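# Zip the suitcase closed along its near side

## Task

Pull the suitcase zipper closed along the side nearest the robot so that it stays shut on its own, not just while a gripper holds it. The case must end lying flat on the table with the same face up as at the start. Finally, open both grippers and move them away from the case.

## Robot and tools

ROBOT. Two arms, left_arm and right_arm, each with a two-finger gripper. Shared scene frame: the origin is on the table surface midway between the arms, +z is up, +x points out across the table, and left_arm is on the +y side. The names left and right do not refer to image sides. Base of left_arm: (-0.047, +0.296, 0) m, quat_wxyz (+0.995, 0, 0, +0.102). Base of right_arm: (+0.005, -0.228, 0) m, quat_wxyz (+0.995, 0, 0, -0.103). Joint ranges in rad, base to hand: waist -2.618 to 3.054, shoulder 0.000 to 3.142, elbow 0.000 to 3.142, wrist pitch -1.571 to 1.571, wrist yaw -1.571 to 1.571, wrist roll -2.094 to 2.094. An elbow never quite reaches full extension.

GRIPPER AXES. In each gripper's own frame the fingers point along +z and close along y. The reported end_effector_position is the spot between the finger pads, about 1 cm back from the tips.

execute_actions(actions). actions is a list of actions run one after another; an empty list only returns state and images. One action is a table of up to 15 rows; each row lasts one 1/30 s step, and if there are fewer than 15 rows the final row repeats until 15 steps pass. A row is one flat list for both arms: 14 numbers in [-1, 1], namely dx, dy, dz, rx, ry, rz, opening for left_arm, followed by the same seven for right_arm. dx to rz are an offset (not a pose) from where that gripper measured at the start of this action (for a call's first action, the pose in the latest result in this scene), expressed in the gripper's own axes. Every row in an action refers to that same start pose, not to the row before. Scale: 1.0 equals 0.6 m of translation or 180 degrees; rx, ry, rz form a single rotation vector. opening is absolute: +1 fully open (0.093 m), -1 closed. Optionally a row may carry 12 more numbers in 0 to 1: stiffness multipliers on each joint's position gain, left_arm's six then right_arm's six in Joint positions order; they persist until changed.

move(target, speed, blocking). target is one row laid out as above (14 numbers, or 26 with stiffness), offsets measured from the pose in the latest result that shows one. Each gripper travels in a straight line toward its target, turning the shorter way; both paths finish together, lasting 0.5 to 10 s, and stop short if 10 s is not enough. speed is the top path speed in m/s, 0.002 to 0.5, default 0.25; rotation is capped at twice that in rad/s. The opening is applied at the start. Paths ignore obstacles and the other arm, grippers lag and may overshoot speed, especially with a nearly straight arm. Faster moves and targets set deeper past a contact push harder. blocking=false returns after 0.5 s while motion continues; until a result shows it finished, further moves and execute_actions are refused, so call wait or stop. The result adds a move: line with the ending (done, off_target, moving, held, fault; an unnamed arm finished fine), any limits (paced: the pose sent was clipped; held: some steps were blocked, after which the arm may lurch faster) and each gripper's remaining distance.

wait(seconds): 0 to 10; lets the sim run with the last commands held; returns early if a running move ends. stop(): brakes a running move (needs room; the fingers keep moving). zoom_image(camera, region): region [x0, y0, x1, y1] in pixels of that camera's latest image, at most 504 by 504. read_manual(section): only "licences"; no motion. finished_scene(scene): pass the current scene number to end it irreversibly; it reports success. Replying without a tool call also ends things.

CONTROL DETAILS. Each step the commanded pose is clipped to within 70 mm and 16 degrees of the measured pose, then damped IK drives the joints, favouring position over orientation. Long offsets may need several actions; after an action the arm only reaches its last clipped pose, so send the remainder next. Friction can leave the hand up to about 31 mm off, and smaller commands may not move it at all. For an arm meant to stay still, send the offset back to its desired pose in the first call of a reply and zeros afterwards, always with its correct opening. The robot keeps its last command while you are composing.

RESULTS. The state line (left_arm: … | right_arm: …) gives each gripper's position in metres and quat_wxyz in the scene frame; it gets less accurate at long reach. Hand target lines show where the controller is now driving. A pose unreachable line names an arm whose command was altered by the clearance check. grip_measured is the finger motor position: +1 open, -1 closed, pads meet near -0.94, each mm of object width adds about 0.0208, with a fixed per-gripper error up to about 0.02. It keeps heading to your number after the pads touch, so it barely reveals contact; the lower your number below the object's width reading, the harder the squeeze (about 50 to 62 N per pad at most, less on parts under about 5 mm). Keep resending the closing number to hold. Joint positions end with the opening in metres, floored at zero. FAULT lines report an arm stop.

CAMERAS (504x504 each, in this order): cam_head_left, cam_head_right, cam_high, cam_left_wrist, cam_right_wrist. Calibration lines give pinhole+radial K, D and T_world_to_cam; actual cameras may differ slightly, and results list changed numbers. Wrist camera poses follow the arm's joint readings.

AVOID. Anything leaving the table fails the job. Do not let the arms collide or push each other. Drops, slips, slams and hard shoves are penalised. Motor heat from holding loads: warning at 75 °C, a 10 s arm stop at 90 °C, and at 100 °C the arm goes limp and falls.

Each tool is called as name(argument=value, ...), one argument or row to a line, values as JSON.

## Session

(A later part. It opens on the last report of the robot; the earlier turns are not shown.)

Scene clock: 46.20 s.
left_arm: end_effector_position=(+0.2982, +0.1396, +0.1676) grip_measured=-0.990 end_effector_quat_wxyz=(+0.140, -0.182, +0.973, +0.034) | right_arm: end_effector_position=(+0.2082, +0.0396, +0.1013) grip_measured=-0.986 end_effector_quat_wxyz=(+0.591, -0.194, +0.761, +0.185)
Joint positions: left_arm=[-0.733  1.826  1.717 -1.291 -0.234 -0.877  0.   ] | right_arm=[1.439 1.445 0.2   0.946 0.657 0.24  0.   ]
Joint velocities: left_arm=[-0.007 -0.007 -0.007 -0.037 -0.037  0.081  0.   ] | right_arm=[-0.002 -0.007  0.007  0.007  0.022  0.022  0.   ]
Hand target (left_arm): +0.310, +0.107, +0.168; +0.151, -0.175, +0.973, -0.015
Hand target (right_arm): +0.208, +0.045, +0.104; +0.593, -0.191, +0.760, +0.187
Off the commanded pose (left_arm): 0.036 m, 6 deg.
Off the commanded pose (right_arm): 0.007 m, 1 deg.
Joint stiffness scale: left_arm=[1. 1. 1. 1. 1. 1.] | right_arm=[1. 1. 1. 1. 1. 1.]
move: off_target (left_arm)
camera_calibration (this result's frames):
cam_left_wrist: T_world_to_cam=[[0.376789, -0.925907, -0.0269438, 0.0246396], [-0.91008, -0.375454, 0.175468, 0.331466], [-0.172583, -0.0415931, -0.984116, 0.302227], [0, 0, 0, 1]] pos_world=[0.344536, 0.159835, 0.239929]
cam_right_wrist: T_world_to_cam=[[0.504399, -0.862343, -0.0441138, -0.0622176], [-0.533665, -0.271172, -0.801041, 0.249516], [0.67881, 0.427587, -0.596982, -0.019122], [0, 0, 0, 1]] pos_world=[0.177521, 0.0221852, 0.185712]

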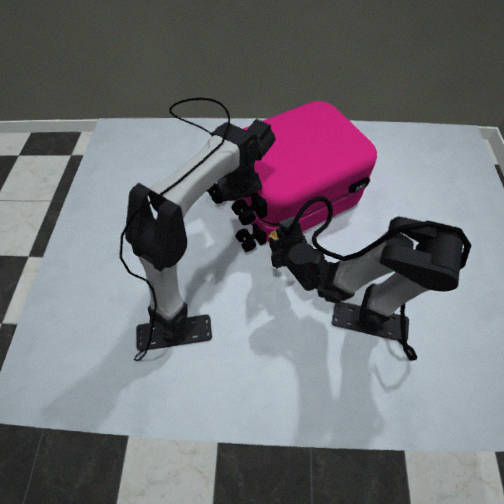

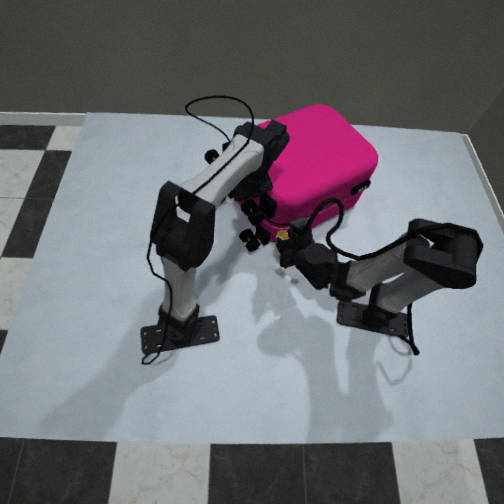

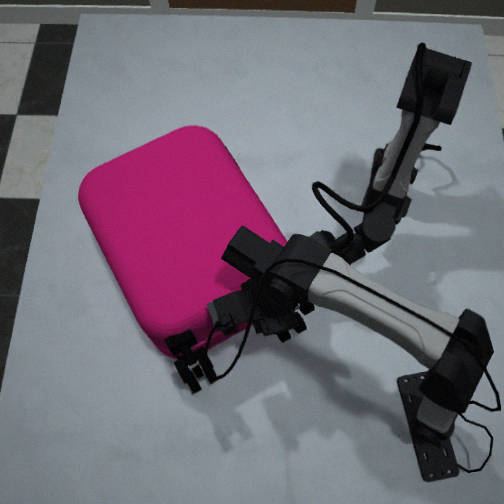

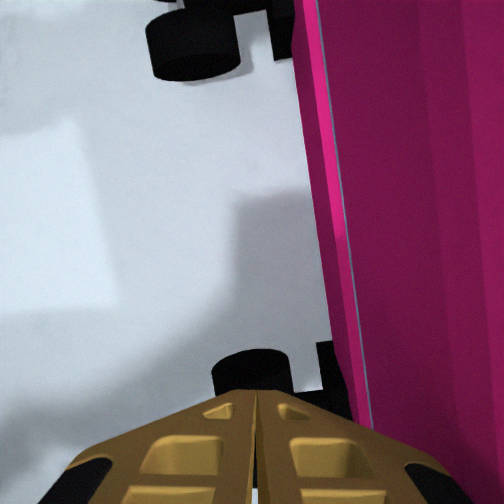

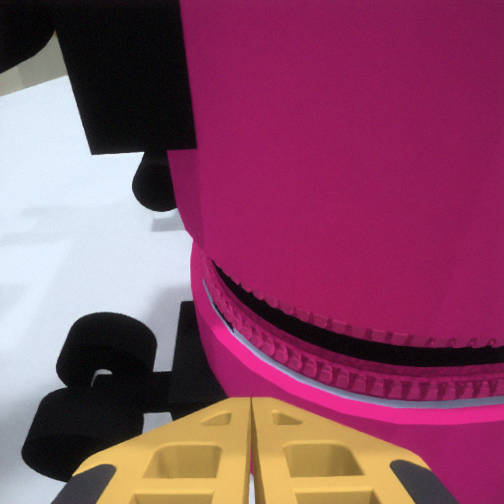

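Slipped again.

move(
  target=[0,0,0,0.03,0,0,-1,-0.01,-0.18,-0.025,0,0,0,-0.2],
  speed=0.08,
)

Scene clock: 48.30 s.
left_arm: end_effector_position=(+0.2979, +0.1380, +0.1708) grip_measured=-0.990 end_effector_quat_wxyz=(+0.148, -0.174, +0.974, -0.004) | right_arm: end_effector_position=(+0.2543, -0.0562, +0.1076) grip_measured=-0.202 end_effector_quat_wxyz=(+0.591, -0.191, +0.761, +0.187)
Joint positions: left_arm=[-0.714  1.767  1.652 -1.216 -0.18  -0.84   0.   ] | right_arm=[0.87  1.063 0.024 0.805 0.107 0.086 0.036]
Joint velocities: left_arm=[ 0.007  0.012 -0.017  0.007 -0.007 -0.022  0.   ] | right_arm=[ 0.007 -0.007 -0.002  0.066  0.022  0.081 -0.   ]
Hand target (left_arm): +0.298, +0.140, +0.168; +0.149, -0.175, +0.973, -0.011
Hand target (right_arm): +0.253, -0.060, +0.105; +0.590, -0.193, +0.762, +0.186
Off the commanded pose (left_arm): 0.004 m, 1 deg.
Off the commanded pose (right_arm): 0.005 m, 0 deg.
Joint stiffness scale: left_arm=[1. 1. 1. 1. 1. 1.] | right_arm=[1. 1. 1. 1. 1. 1.]
move: done
camera_calibration (this result's frames):
cam_left_wrist: T_world_to_cam=[[0.351293, -0.935018, 0.0483079, 0.0192824], [-0.924865, -0.338526, 0.173275, 0.329725], [-0.145662, -0.105549, -0.983688, 0.305999], [0, 0, 0, 1]] pos_world=[0.342749, 0.161948, 0.242943]
cam_right_wrist: T_world_to_cam=[[0.503376, -0.862561, -0.0509947, -0.166829], [-0.534653, -0.264565, -0.802591, 0.253904], [0.678792, 0.431269, -0.594347, -0.00580174], [0, 0, 0, 1]] pos_world=[0.223667, -0.0742243, 0.191826]

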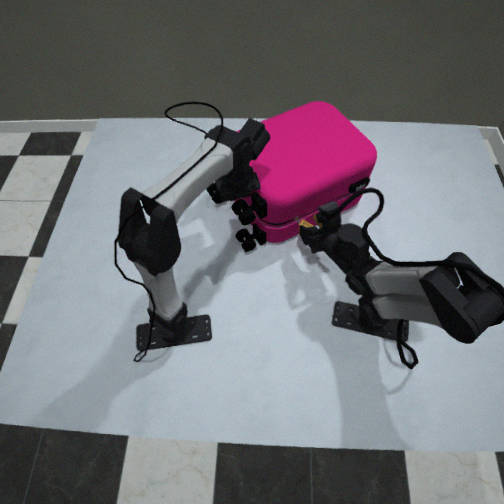

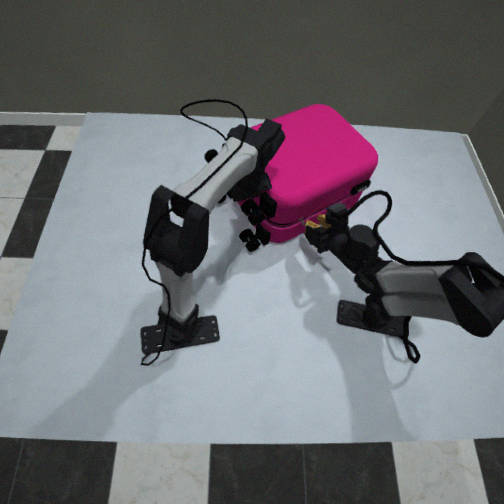

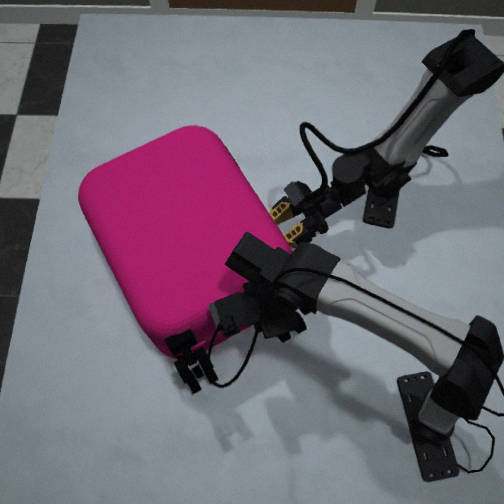

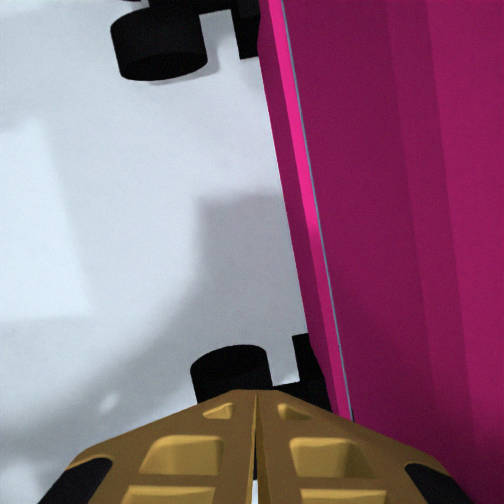

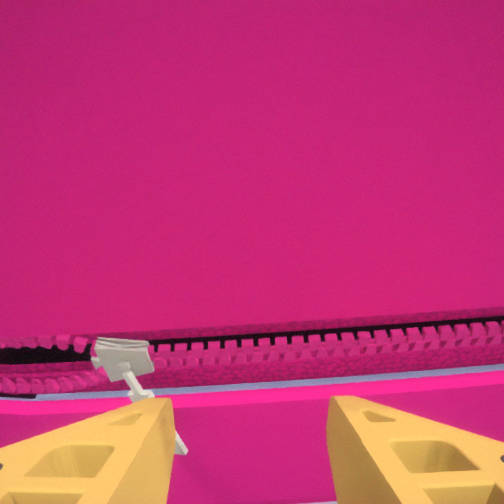

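move(
  target=[0,0,0,0,0,0,-1,0,0,-0.04,0,0,0,-0.2],
  speed=0.04,
)

move(
  target=[0,0,0,0,0,0,-1,0.01,0.045,0,0,0,0,-0.2],
  speed=0.04,
)

move(
  target=[0,0,0,0,0,0,-1,0,0,0.06,0,0,0,-0.2],
  speed=0.03,
)

Scene clock: 50.10 s.
left_arm: end_effector_position=(+0.2979, +0.1380, +0.1708) grip_measured=-0.990 end_effector_quat_wxyz=(+0.148, -0.174, +0.974, -0.004) | right_arm: end_effector_position=(+0.2408, -0.0660, +0.1221) grip_measured=-0.202 end_effector_quat_wxyz=(+0.596, -0.190, +0.757, +0.188)
Joint positions: left_arm=[-0.714  1.767  1.652 -1.216 -0.18  -0.84   0.   ] | right_arm=[0.876 0.757 0.024 0.509 0.114 0.085 0.036]
Joint velocities: left_arm=[ 0.007  0.007 -0.002  0.022 -0.037 -0.095  0.   ] | right_arm=[ 0.022 -0.051  0.012 -0.051 -0.051 -0.007 -0.   ]
Hand target (left_arm): +0.298, +0.138, +0.171; +0.148, -0.174, +0.974, -0.004
Hand target (right_arm): +0.236, -0.068, +0.113; +0.589, -0.192, +0.763, +0.186
Off the commanded pose (left_arm): 0.000 m, 0 deg.
Off the commanded pose (right_arm): 0.011 m, 1 deg.
Joint stiffness scale: left_arm=[1. 1. 1. 1. 1. 1.] | right_arm=[1. 1. 1. 1. 1. 1.]
joint sent to its limit (right arm) — the command would take joint 3 (elbow) past its lower limit, so that joint was sent only as far as its limit.
move: off_target (right_arm)
camera_calibration (this result's frames):
cam_left_wrist: T_world_to_cam=[[0.351293, -0.935018, 0.0483079, 0.0192824], [-0.924865, -0.338526, 0.173275, 0.329725], [-0.145662, -0.105549, -0.983688, 0.305999], [0, 0, 0, 1]] pos_world=[0.342749, 0.161948, 0.242943]
cam_right_wrist: T_world_to_cam=[[0.503113, -0.862746, -0.0504628, -0.167813], [-0.527138, -0.260083, -0.809001, 0.255035], [0.684838, 0.43362, -0.585637, 0.0139298], [0, 0, 0, 1]] pos_world=[0.209328, -0.08449, 0.206013]

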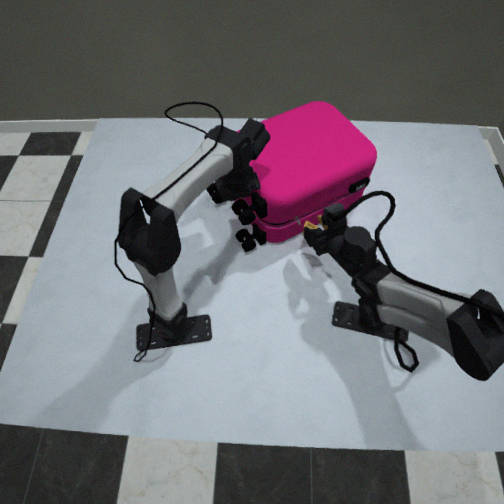

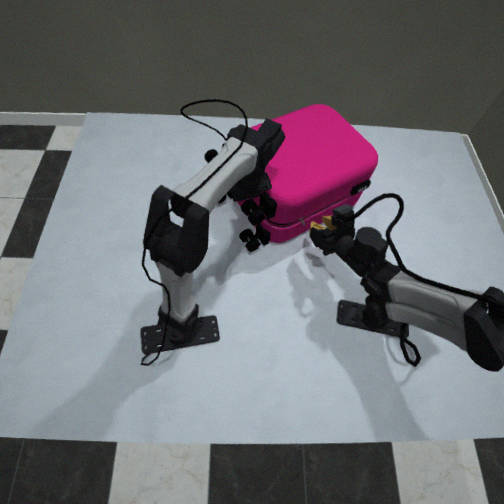

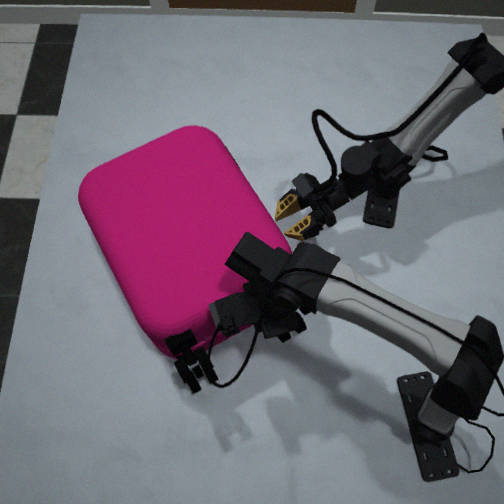

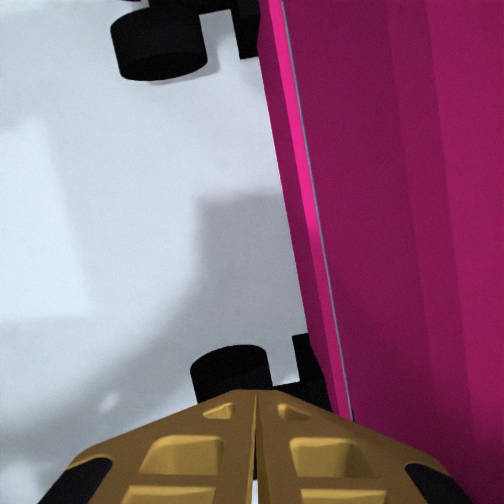

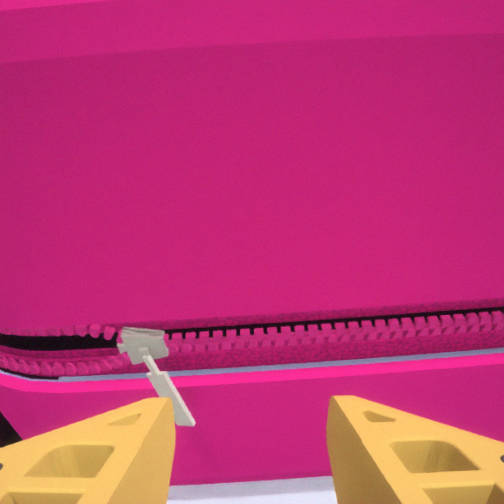

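Scene clock: 51.30 s.
left_arm: end_effector_position=(+0.2979, +0.1380, +0.1708) grip_measured=-0.990 end_effector_quat_wxyz=(+0.148, -0.174, +0.974, -0.004) | right_arm: end_effector_position=(+0.2267, -0.0449, +0.1192) grip_measured=-0.202 end_effector_quat_wxyz=(+0.596, -0.192, +0.757, +0.187)
Joint positions: left_arm=[-0.714  1.767  1.652 -1.216 -0.18  -0.84   0.   ] | right_arm=[1.076 0.833 0.024 0.578 0.308 0.128 0.036]
Joint velocities: left_arm=[-0.002  0.017  0.017  0.037  0.007  0.022  0.   ] | right_arm=[ 0.007 -0.012 -0.012 -0.051  0.007 -0.037  0.   ]
Hand target (left_arm): +0.298, +0.138, +0.171; +0.148, -0.174, +0.974, -0.004
Hand target (right_arm): +0.226, -0.043, +0.118; +0.596, -0.191, +0.757, +0.187
Off the commanded pose (left_arm): 0.000 m, 0 deg.
Off the commanded pose (right_arm): 0.002 m, 0 deg.
Joint stiffness scale: left_arm=[1. 1. 1. 1. 1. 1.] | right_arm=[1. 1. 1. 1. 1. 1.]
move: done
camera_calibration (this result's frames):
cam_left_wrist: T_world_to_cam=[[0.351293, -0.935018, 0.0483079, 0.0192824], [-0.924865, -0.338526, 0.173275, 0.329725], [-0.145662, -0.105549, -0.983688, 0.305999], [0, 0, 0, 1]] pos_world=[0.342749, 0.161948, 0.242943]
cam_right_wrist: T_world_to_cam=[[0.504464, -0.862139, -0.047258, -0.143242], [-0.524535, -0.262527, -0.809903, 0.250151], [0.685842, 0.433355, -0.584657, 0.0123664], [0, 0, 0, 1]] pos_world=[0.194991, -0.0631821, 0.203058]

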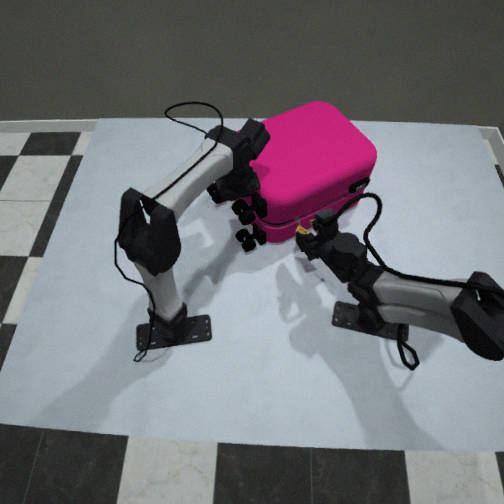

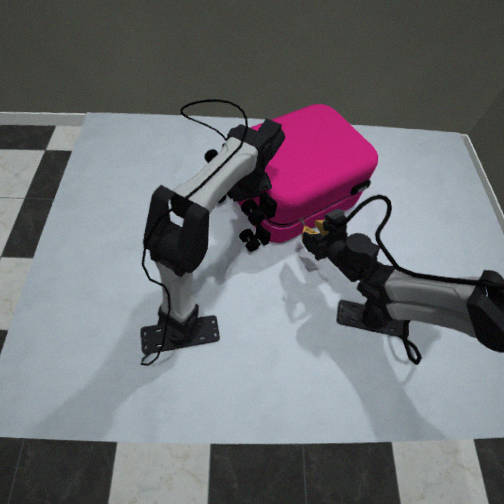

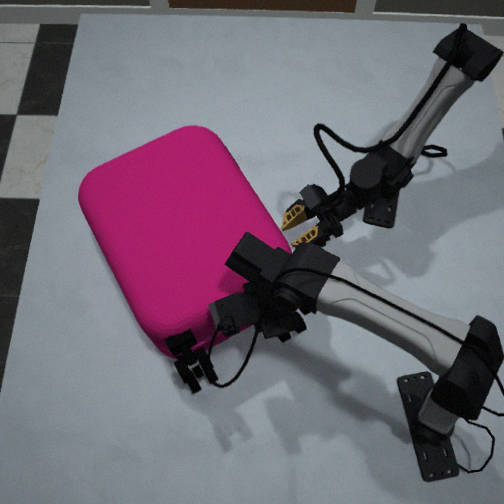

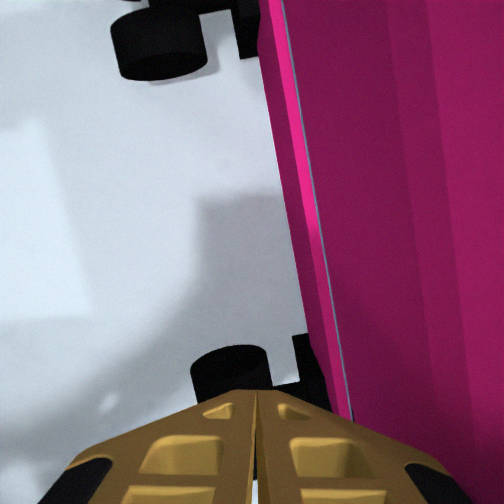

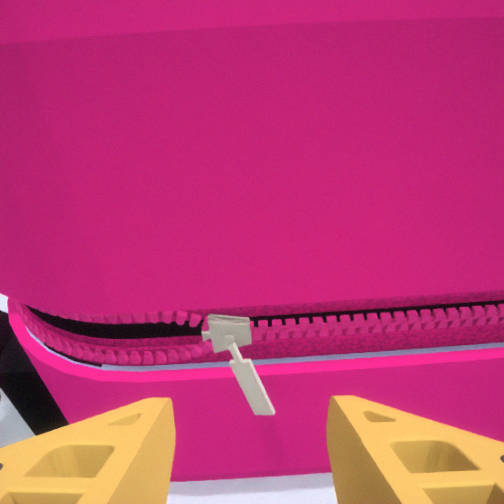

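Scene clock: 52.73 s.
left_arm: end_effector_position=(+0.2980, +0.1381, +0.1709) grip_measured=-0.990 end_effector_quat_wxyz=(+0.149, -0.174, +0.974, -0.004) | right_arm: end_effector_position=(+0.2497, -0.0308, +0.1012) grip_measured=-0.202 end_effector_quat_wxyz=(+0.584, -0.196, +0.767, +0.180)
Joint positions: left_arm=[-0.714  1.767  1.652 -1.216 -0.181 -0.84   0.   ] | right_arm=[1.023 1.202 0.069 0.868 0.259 0.118 0.036]
Joint velocities: left_arm=[-0.007 -0.002  0.002 -0.007 -0.066 -0.037  0.   ] | right_arm=[ 0.002  0.017  0.002 -0.007 -0.037 -0.066 -0.001]
Hand target (left_arm): +0.298, +0.138, +0.171; +0.148, -0.174, +0.974, -0.005
Hand target (right_arm): +0.256, -0.027, +0.112; +0.596, -0.192, +0.757, +0.187
Off the commanded pose (left_arm): 0.000 m, 0 deg.
Off the commanded pose (right_arm): 0.013 m, 2 deg.
Joint stiffness scale: left_arm=[1. 1. 1. 1. 1. 1.] | right_arm=[1. 1. 1. 1. 1. 1.]
move: off_target (right_arm)
camera_calibration (this result's frames):
cam_left_wrist: T_world_to_cam=[[0.351445, -0.934986, 0.0478296, 0.0193992], [-0.924867, -0.338805, 0.172722, 0.329945], [-0.145288, -0.104938, -0.983809, 0.305866], [0, 0, 0, 1]] pos_world=[0.342776, 0.162022, 0.242997]
cam_right_wrist: T_world_to_cam=[[0.501169, -0.864495, -0.0384443, -0.143654], [-0.546163, -0.28154, -0.788949, 0.254039], [0.671219, 0.416394, -0.613255, -0.013998], [0, 0, 0, 1]] pos_world=[0.220138, -0.0468375, 0.186317]

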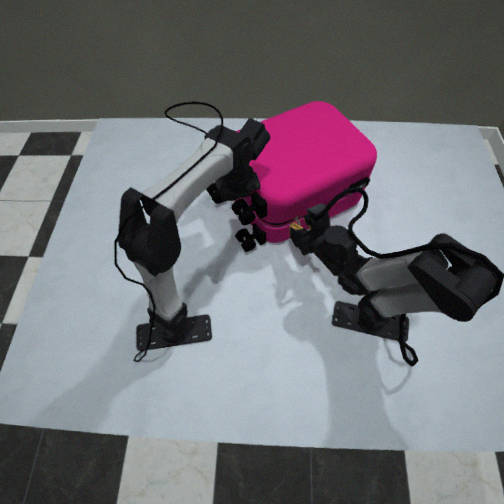

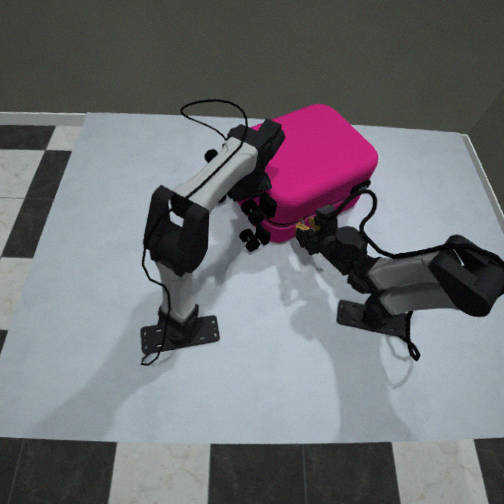

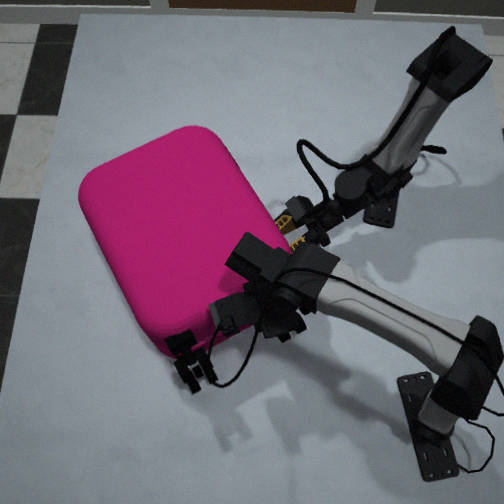

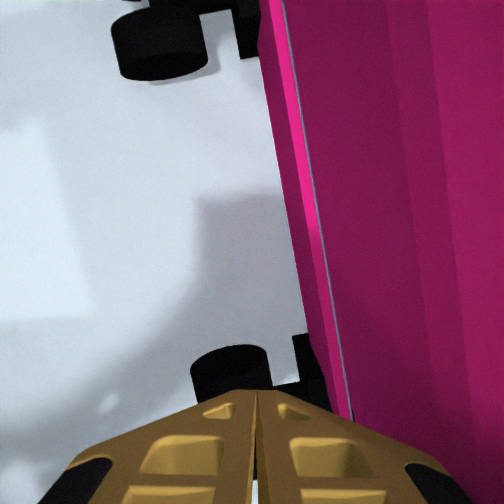

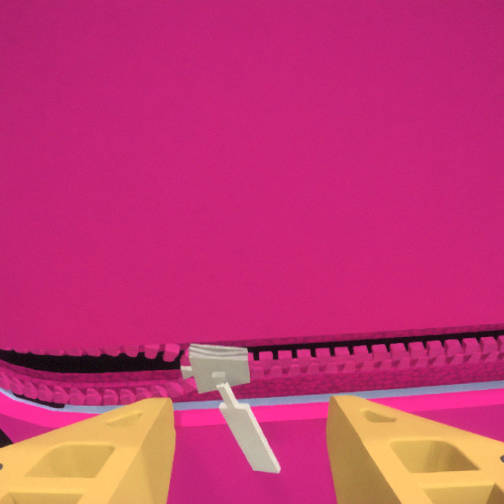

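move(
  target=[0,0,0,0,0,0,-1,-0.005,0,0.015,0,0,0,-1],
  speed=0.03,
)

move(
  target=[0,-0.06,0,0,0,0,-1,0,0.16,0.02,0,0,0,-1],
  speed=0.04,
)

Scene clock: 53.67 s.
left_arm: end_effector_position=(+0.2980, +0.1382, +0.1709) grip_measured=-0.990 end_effector_quat_wxyz=(+0.149, -0.174, +0.973, -0.004) | right_arm: end_effector_position=(+0.2486, -0.0259, +0.1006) grip_measured=-0.984 end_effector_quat_wxyz=(+0.584, -0.204, +0.763, +0.187)
Joint positions: left_arm=[-0.714  1.767  1.652 -1.216 -0.181 -0.84   0.   ] | right_arm=[1.025 1.232 0.069 0.904 0.238 0.111 0.   ]
Joint velocities: left_arm=[-0.002  0.007 -0.022 -0.022  0.066  0.037  0.   ] | right_arm=[ 0.012  0.012 -0.017  0.022 -0.022  0.081  0.   ]
Hand target (left_arm): +0.298, +0.138, +0.171; +0.149, -0.174, +0.973, -0.004
Hand target (right_arm): +0.257, -0.026, +0.102; +0.584, -0.196, +0.767, +0.180
Off the commanded pose (left_arm): 0.000 m, 0 deg.
Off the commanded pose (right_arm): 0.009 m, 1 deg.
Joint stiffness scale: left_arm=[1. 1. 1. 1. 1. 1.] | right_arm=[1. 1. 1. 1. 1. 1.]
move: done
camera_calibration (this result's frames):
cam_left_wrist: T_world_to_cam=[[0.35152, -0.93497, 0.0475904, 0.0194576], [-0.924867, -0.338944, 0.172445, 0.330055], [-0.1451, -0.104633, -0.983869, 0.305799], [0, 0, 0, 1]] pos_world=[0.342789, 0.162059, 0.243024]
cam_right_wrist: T_world_to_cam=[[0.521672, -0.852233, -0.0394526, -0.143656], [-0.536449, -0.291713, -0.791913, 0.251926], [0.663386, 0.434283, -0.609358, -0.0136454], [0, 0, 0, 1]] pos_world=[0.219139, -0.0430125, 0.185521]

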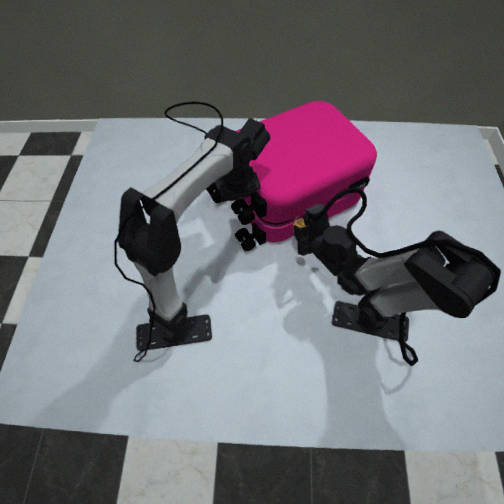

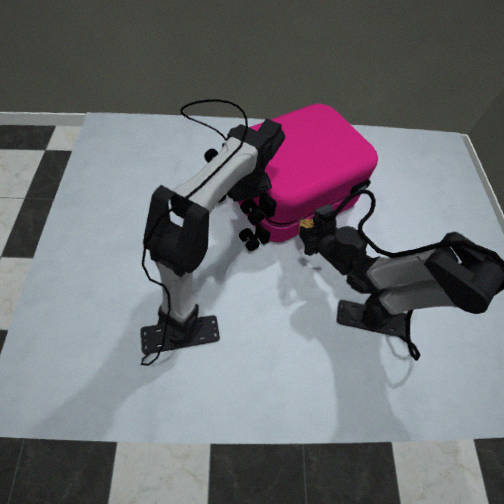

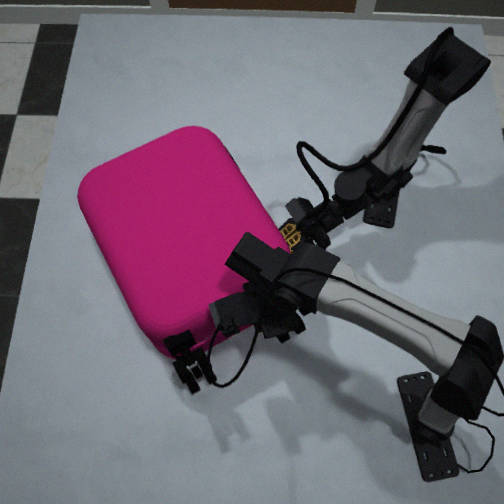

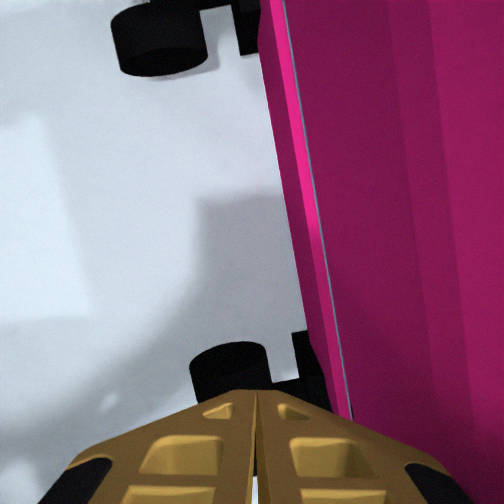

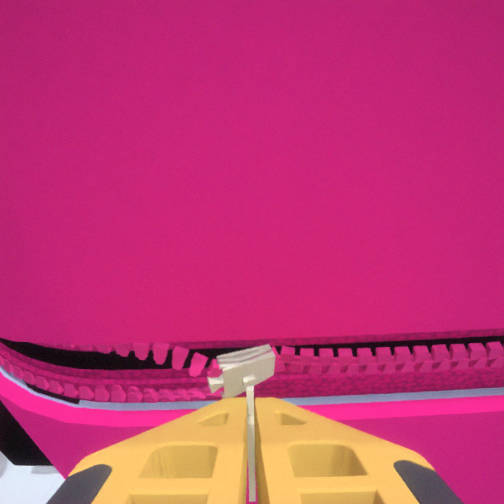

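Scene clock: 56.40 s.
left_arm: end_effector_position=(+0.2958, +0.1400, +0.1736) grip_measured=-0.990 end_effector_quat_wxyz=(+0.134, -0.178, +0.974, +0.048) | right_arm: end_effector_position=(+0.2231, +0.0182, +0.1009) grip_measured=-0.984 end_effector_quat_wxyz=(+0.606, -0.154, +0.772, +0.116)
Joint positions: left_arm=[-0.742  1.848  1.772 -1.352 -0.248 -0.88   0.   ] | right_arm=[1.431 1.439 0.224 0.863 0.806 0.251 0.   ]
Joint velocities: left_arm=[ 0.002  0.007 -0.007 -0.037 -0.007  0.051  0.   ] | right_arm=[-0.002 -0.007 -0.002 -0.007 -0.022 -0.022  0.   ]
Hand target (left_arm): +0.308, +0.105, +0.173; +0.147, -0.173, +0.974, -0.004
Hand target (right_arm): +0.204, +0.056, +0.105; +0.585, -0.204, +0.763, +0.185
Off the commanded pose (left_arm): 0.038 m, 6 deg.
Off the commanded pose (right_arm): 0.046 m, 10 deg.
Joint stiffness scale: left_arm=[1. 1. 1. 1. 1. 1.] | right_arm=[1. 1. 1. 1. 1. 1.]
move: off_target (left_arm, right_arm)
camera_calibration (this result's frames):
cam_left_wrist: T_world_to_cam=[[0.372327, -0.926283, -0.0580654, 0.0328034], [-0.908379, -0.37653, 0.181861, 0.326995], [-0.190318, -0.0149663, -0.981608, 0.30876], [0, 0, 0, 1]] pos_world=[0.343585, 0.15813, 0.245519]
cam_right_wrist: T_world_to_cam=[[0.368565, -0.929478, 0.0151899, -0.0626848], [-0.553988, -0.232735, -0.799332, 0.254948], [0.746497, 0.286191, -0.600698, -0.0324507], [0, 0, 0, 1]] pos_world=[0.188566, 0.0103582, 0.185247]

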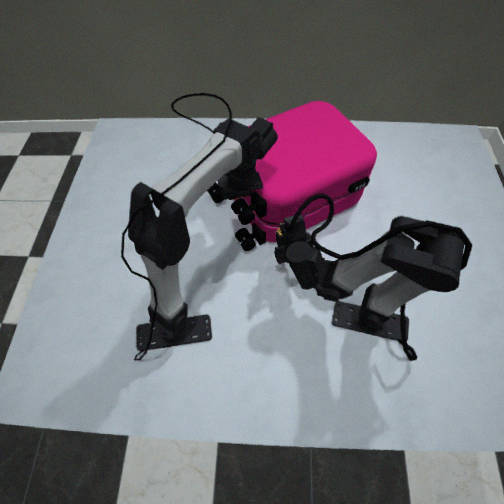

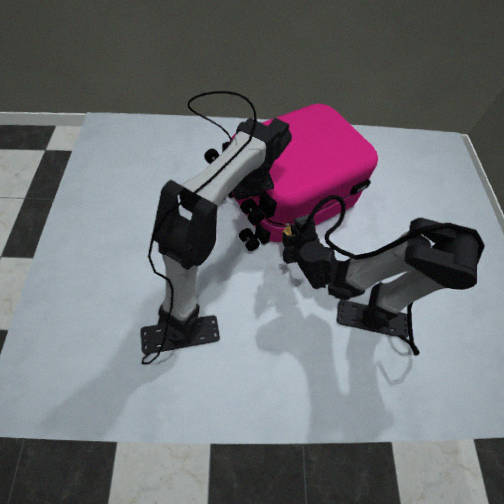

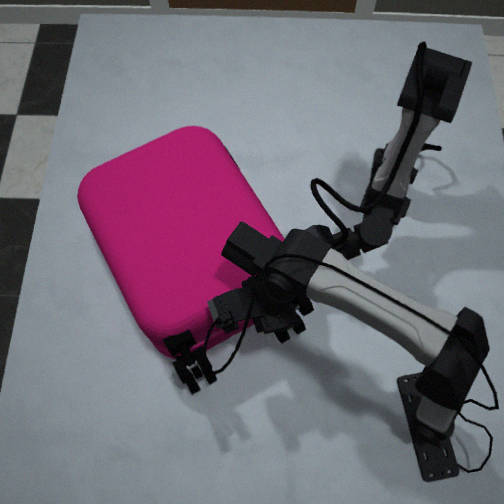

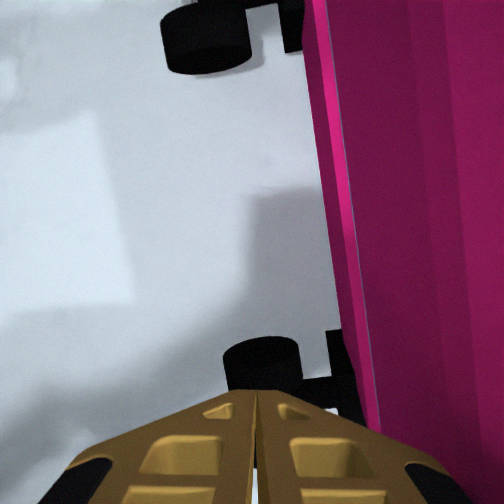

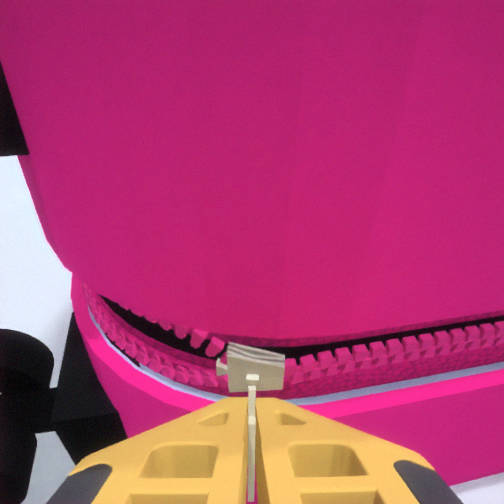

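In the corner; a bit more then release.

execute_actions(
  actions=[
    [[0,-0.06,0,0.03,0,0,-1,0,0.09,0.02,-0.02,0,0,-1]],
    [[0,-0.06,0,0.03,0,0,-1,0,0.08,0.03,-0.02,0,0,-1]],
    [[0,0,0,0,0,0,-1,0,0,0,0,0,0,-1]],
    [[0,0,0,0,0,0,-1,0,0,0,0,0,0,-0.3]],
    [[0,0.06,0,0,0,0,-1,0,0,-0.08,0,0,0,-0.3]],
    [[0,0.05,-0.1,0,0,0,-1,0,0,-0.08,0,0,0,-0.3]],
    [[0,0.05,-0.1,0,0,0,-1,0,0,0,0,0,0,-0.3]],
  ],
)

Scene clock: 60.20 s.
left_arm: end_effector_position=(+0.2405, +0.2182, +0.3193) grip_measured=-0.990 end_effector_quat_wxyz=(+0.276, -0.189, +0.942, +0.014) | right_arm: end_effector_position=(+0.1456, +0.0205, +0.1081) grip_measured=-0.302 end_effector_quat_wxyz=(+0.652, -0.121, +0.747, +0.042)
Joint positions: left_arm=[-0.666  1.466  1.878 -1.539 -0.354 -0.778  0.   ] | right_arm=[1.88  1.478 0.405 0.197 1.379 0.772 0.031]
Joint velocities: left_arm=[-0.017 -0.012  0.002 -0.007  0.037 -0.007  0.   ] | right_arm=[-0.002 -0.002  0.007 -0.037 -0.007  0.022 -0.   ]
Hand target (left_arm): +0.240, +0.215, +0.314; +0.264, -0.178, +0.948, +0.023
Hand target (right_arm): +0.146, +0.020, +0.108; +0.652, -0.122, +0.747, +0.042
Off the commanded pose (left_arm): 0.007 m, 11 deg.
Off the commanded pose (right_arm): 0.000 m, 0 deg.
Joint stiffness scale: left_arm=[1. 1. 1. 1. 1. 1.] | right_arm=[1. 1. 1. 1. 1. 1.]
joint sent to its limit (left arm) — the command would take joint 4 (wrist pitch) past its lower limit, so that joint was sent only as far as its limit.
camera_calibration (this result's frames):
cam_left_wrist: T_world_to_cam=[[0.381588, -0.921672, 0.0700786, 0.0901097], [-0.918091, -0.386716, -0.0869467, 0.370012], [0.107237, -0.0311607, -0.993745, 0.378333], [0, 0, 0, 1]] pos_world=[0.264749, 0.23793, 0.401823]
cam_right_wrist: T_world_to_cam=[[0.224785, -0.969113, 0.101451, -0.0196854], [-0.489986, -0.202414, -0.847905, 0.213606], [0.84225, 0.140886, -0.520351, 0.00946038], [0, 0, 0, 1]] pos_world=[0.101121, 0.0228268, 0.188038]

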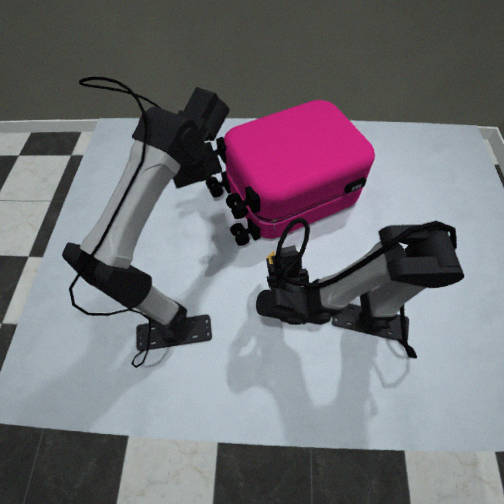

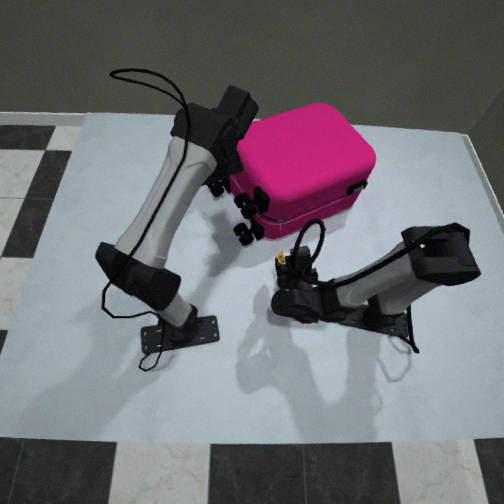

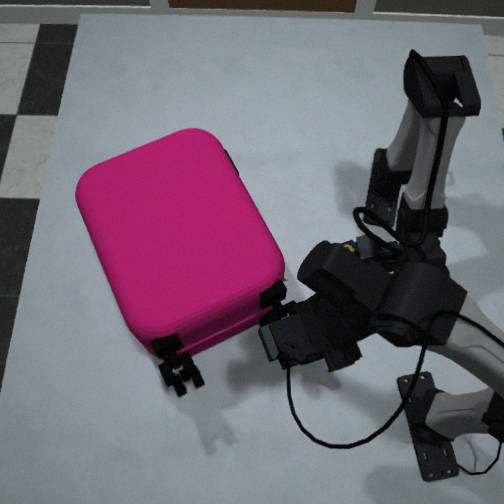

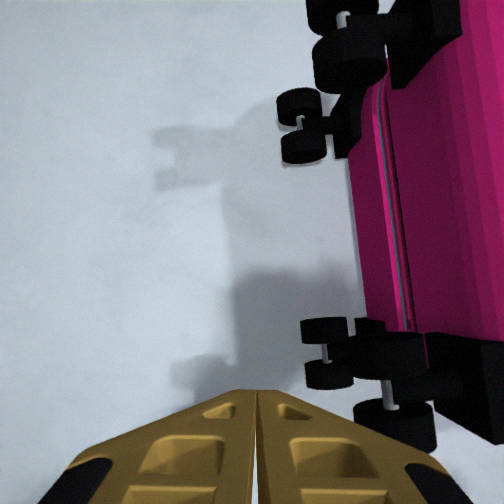

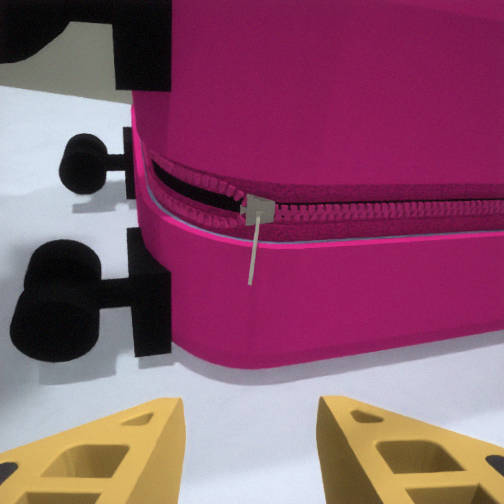

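finished_scene(
  scene=2,
)

The scene is finished: the task was done.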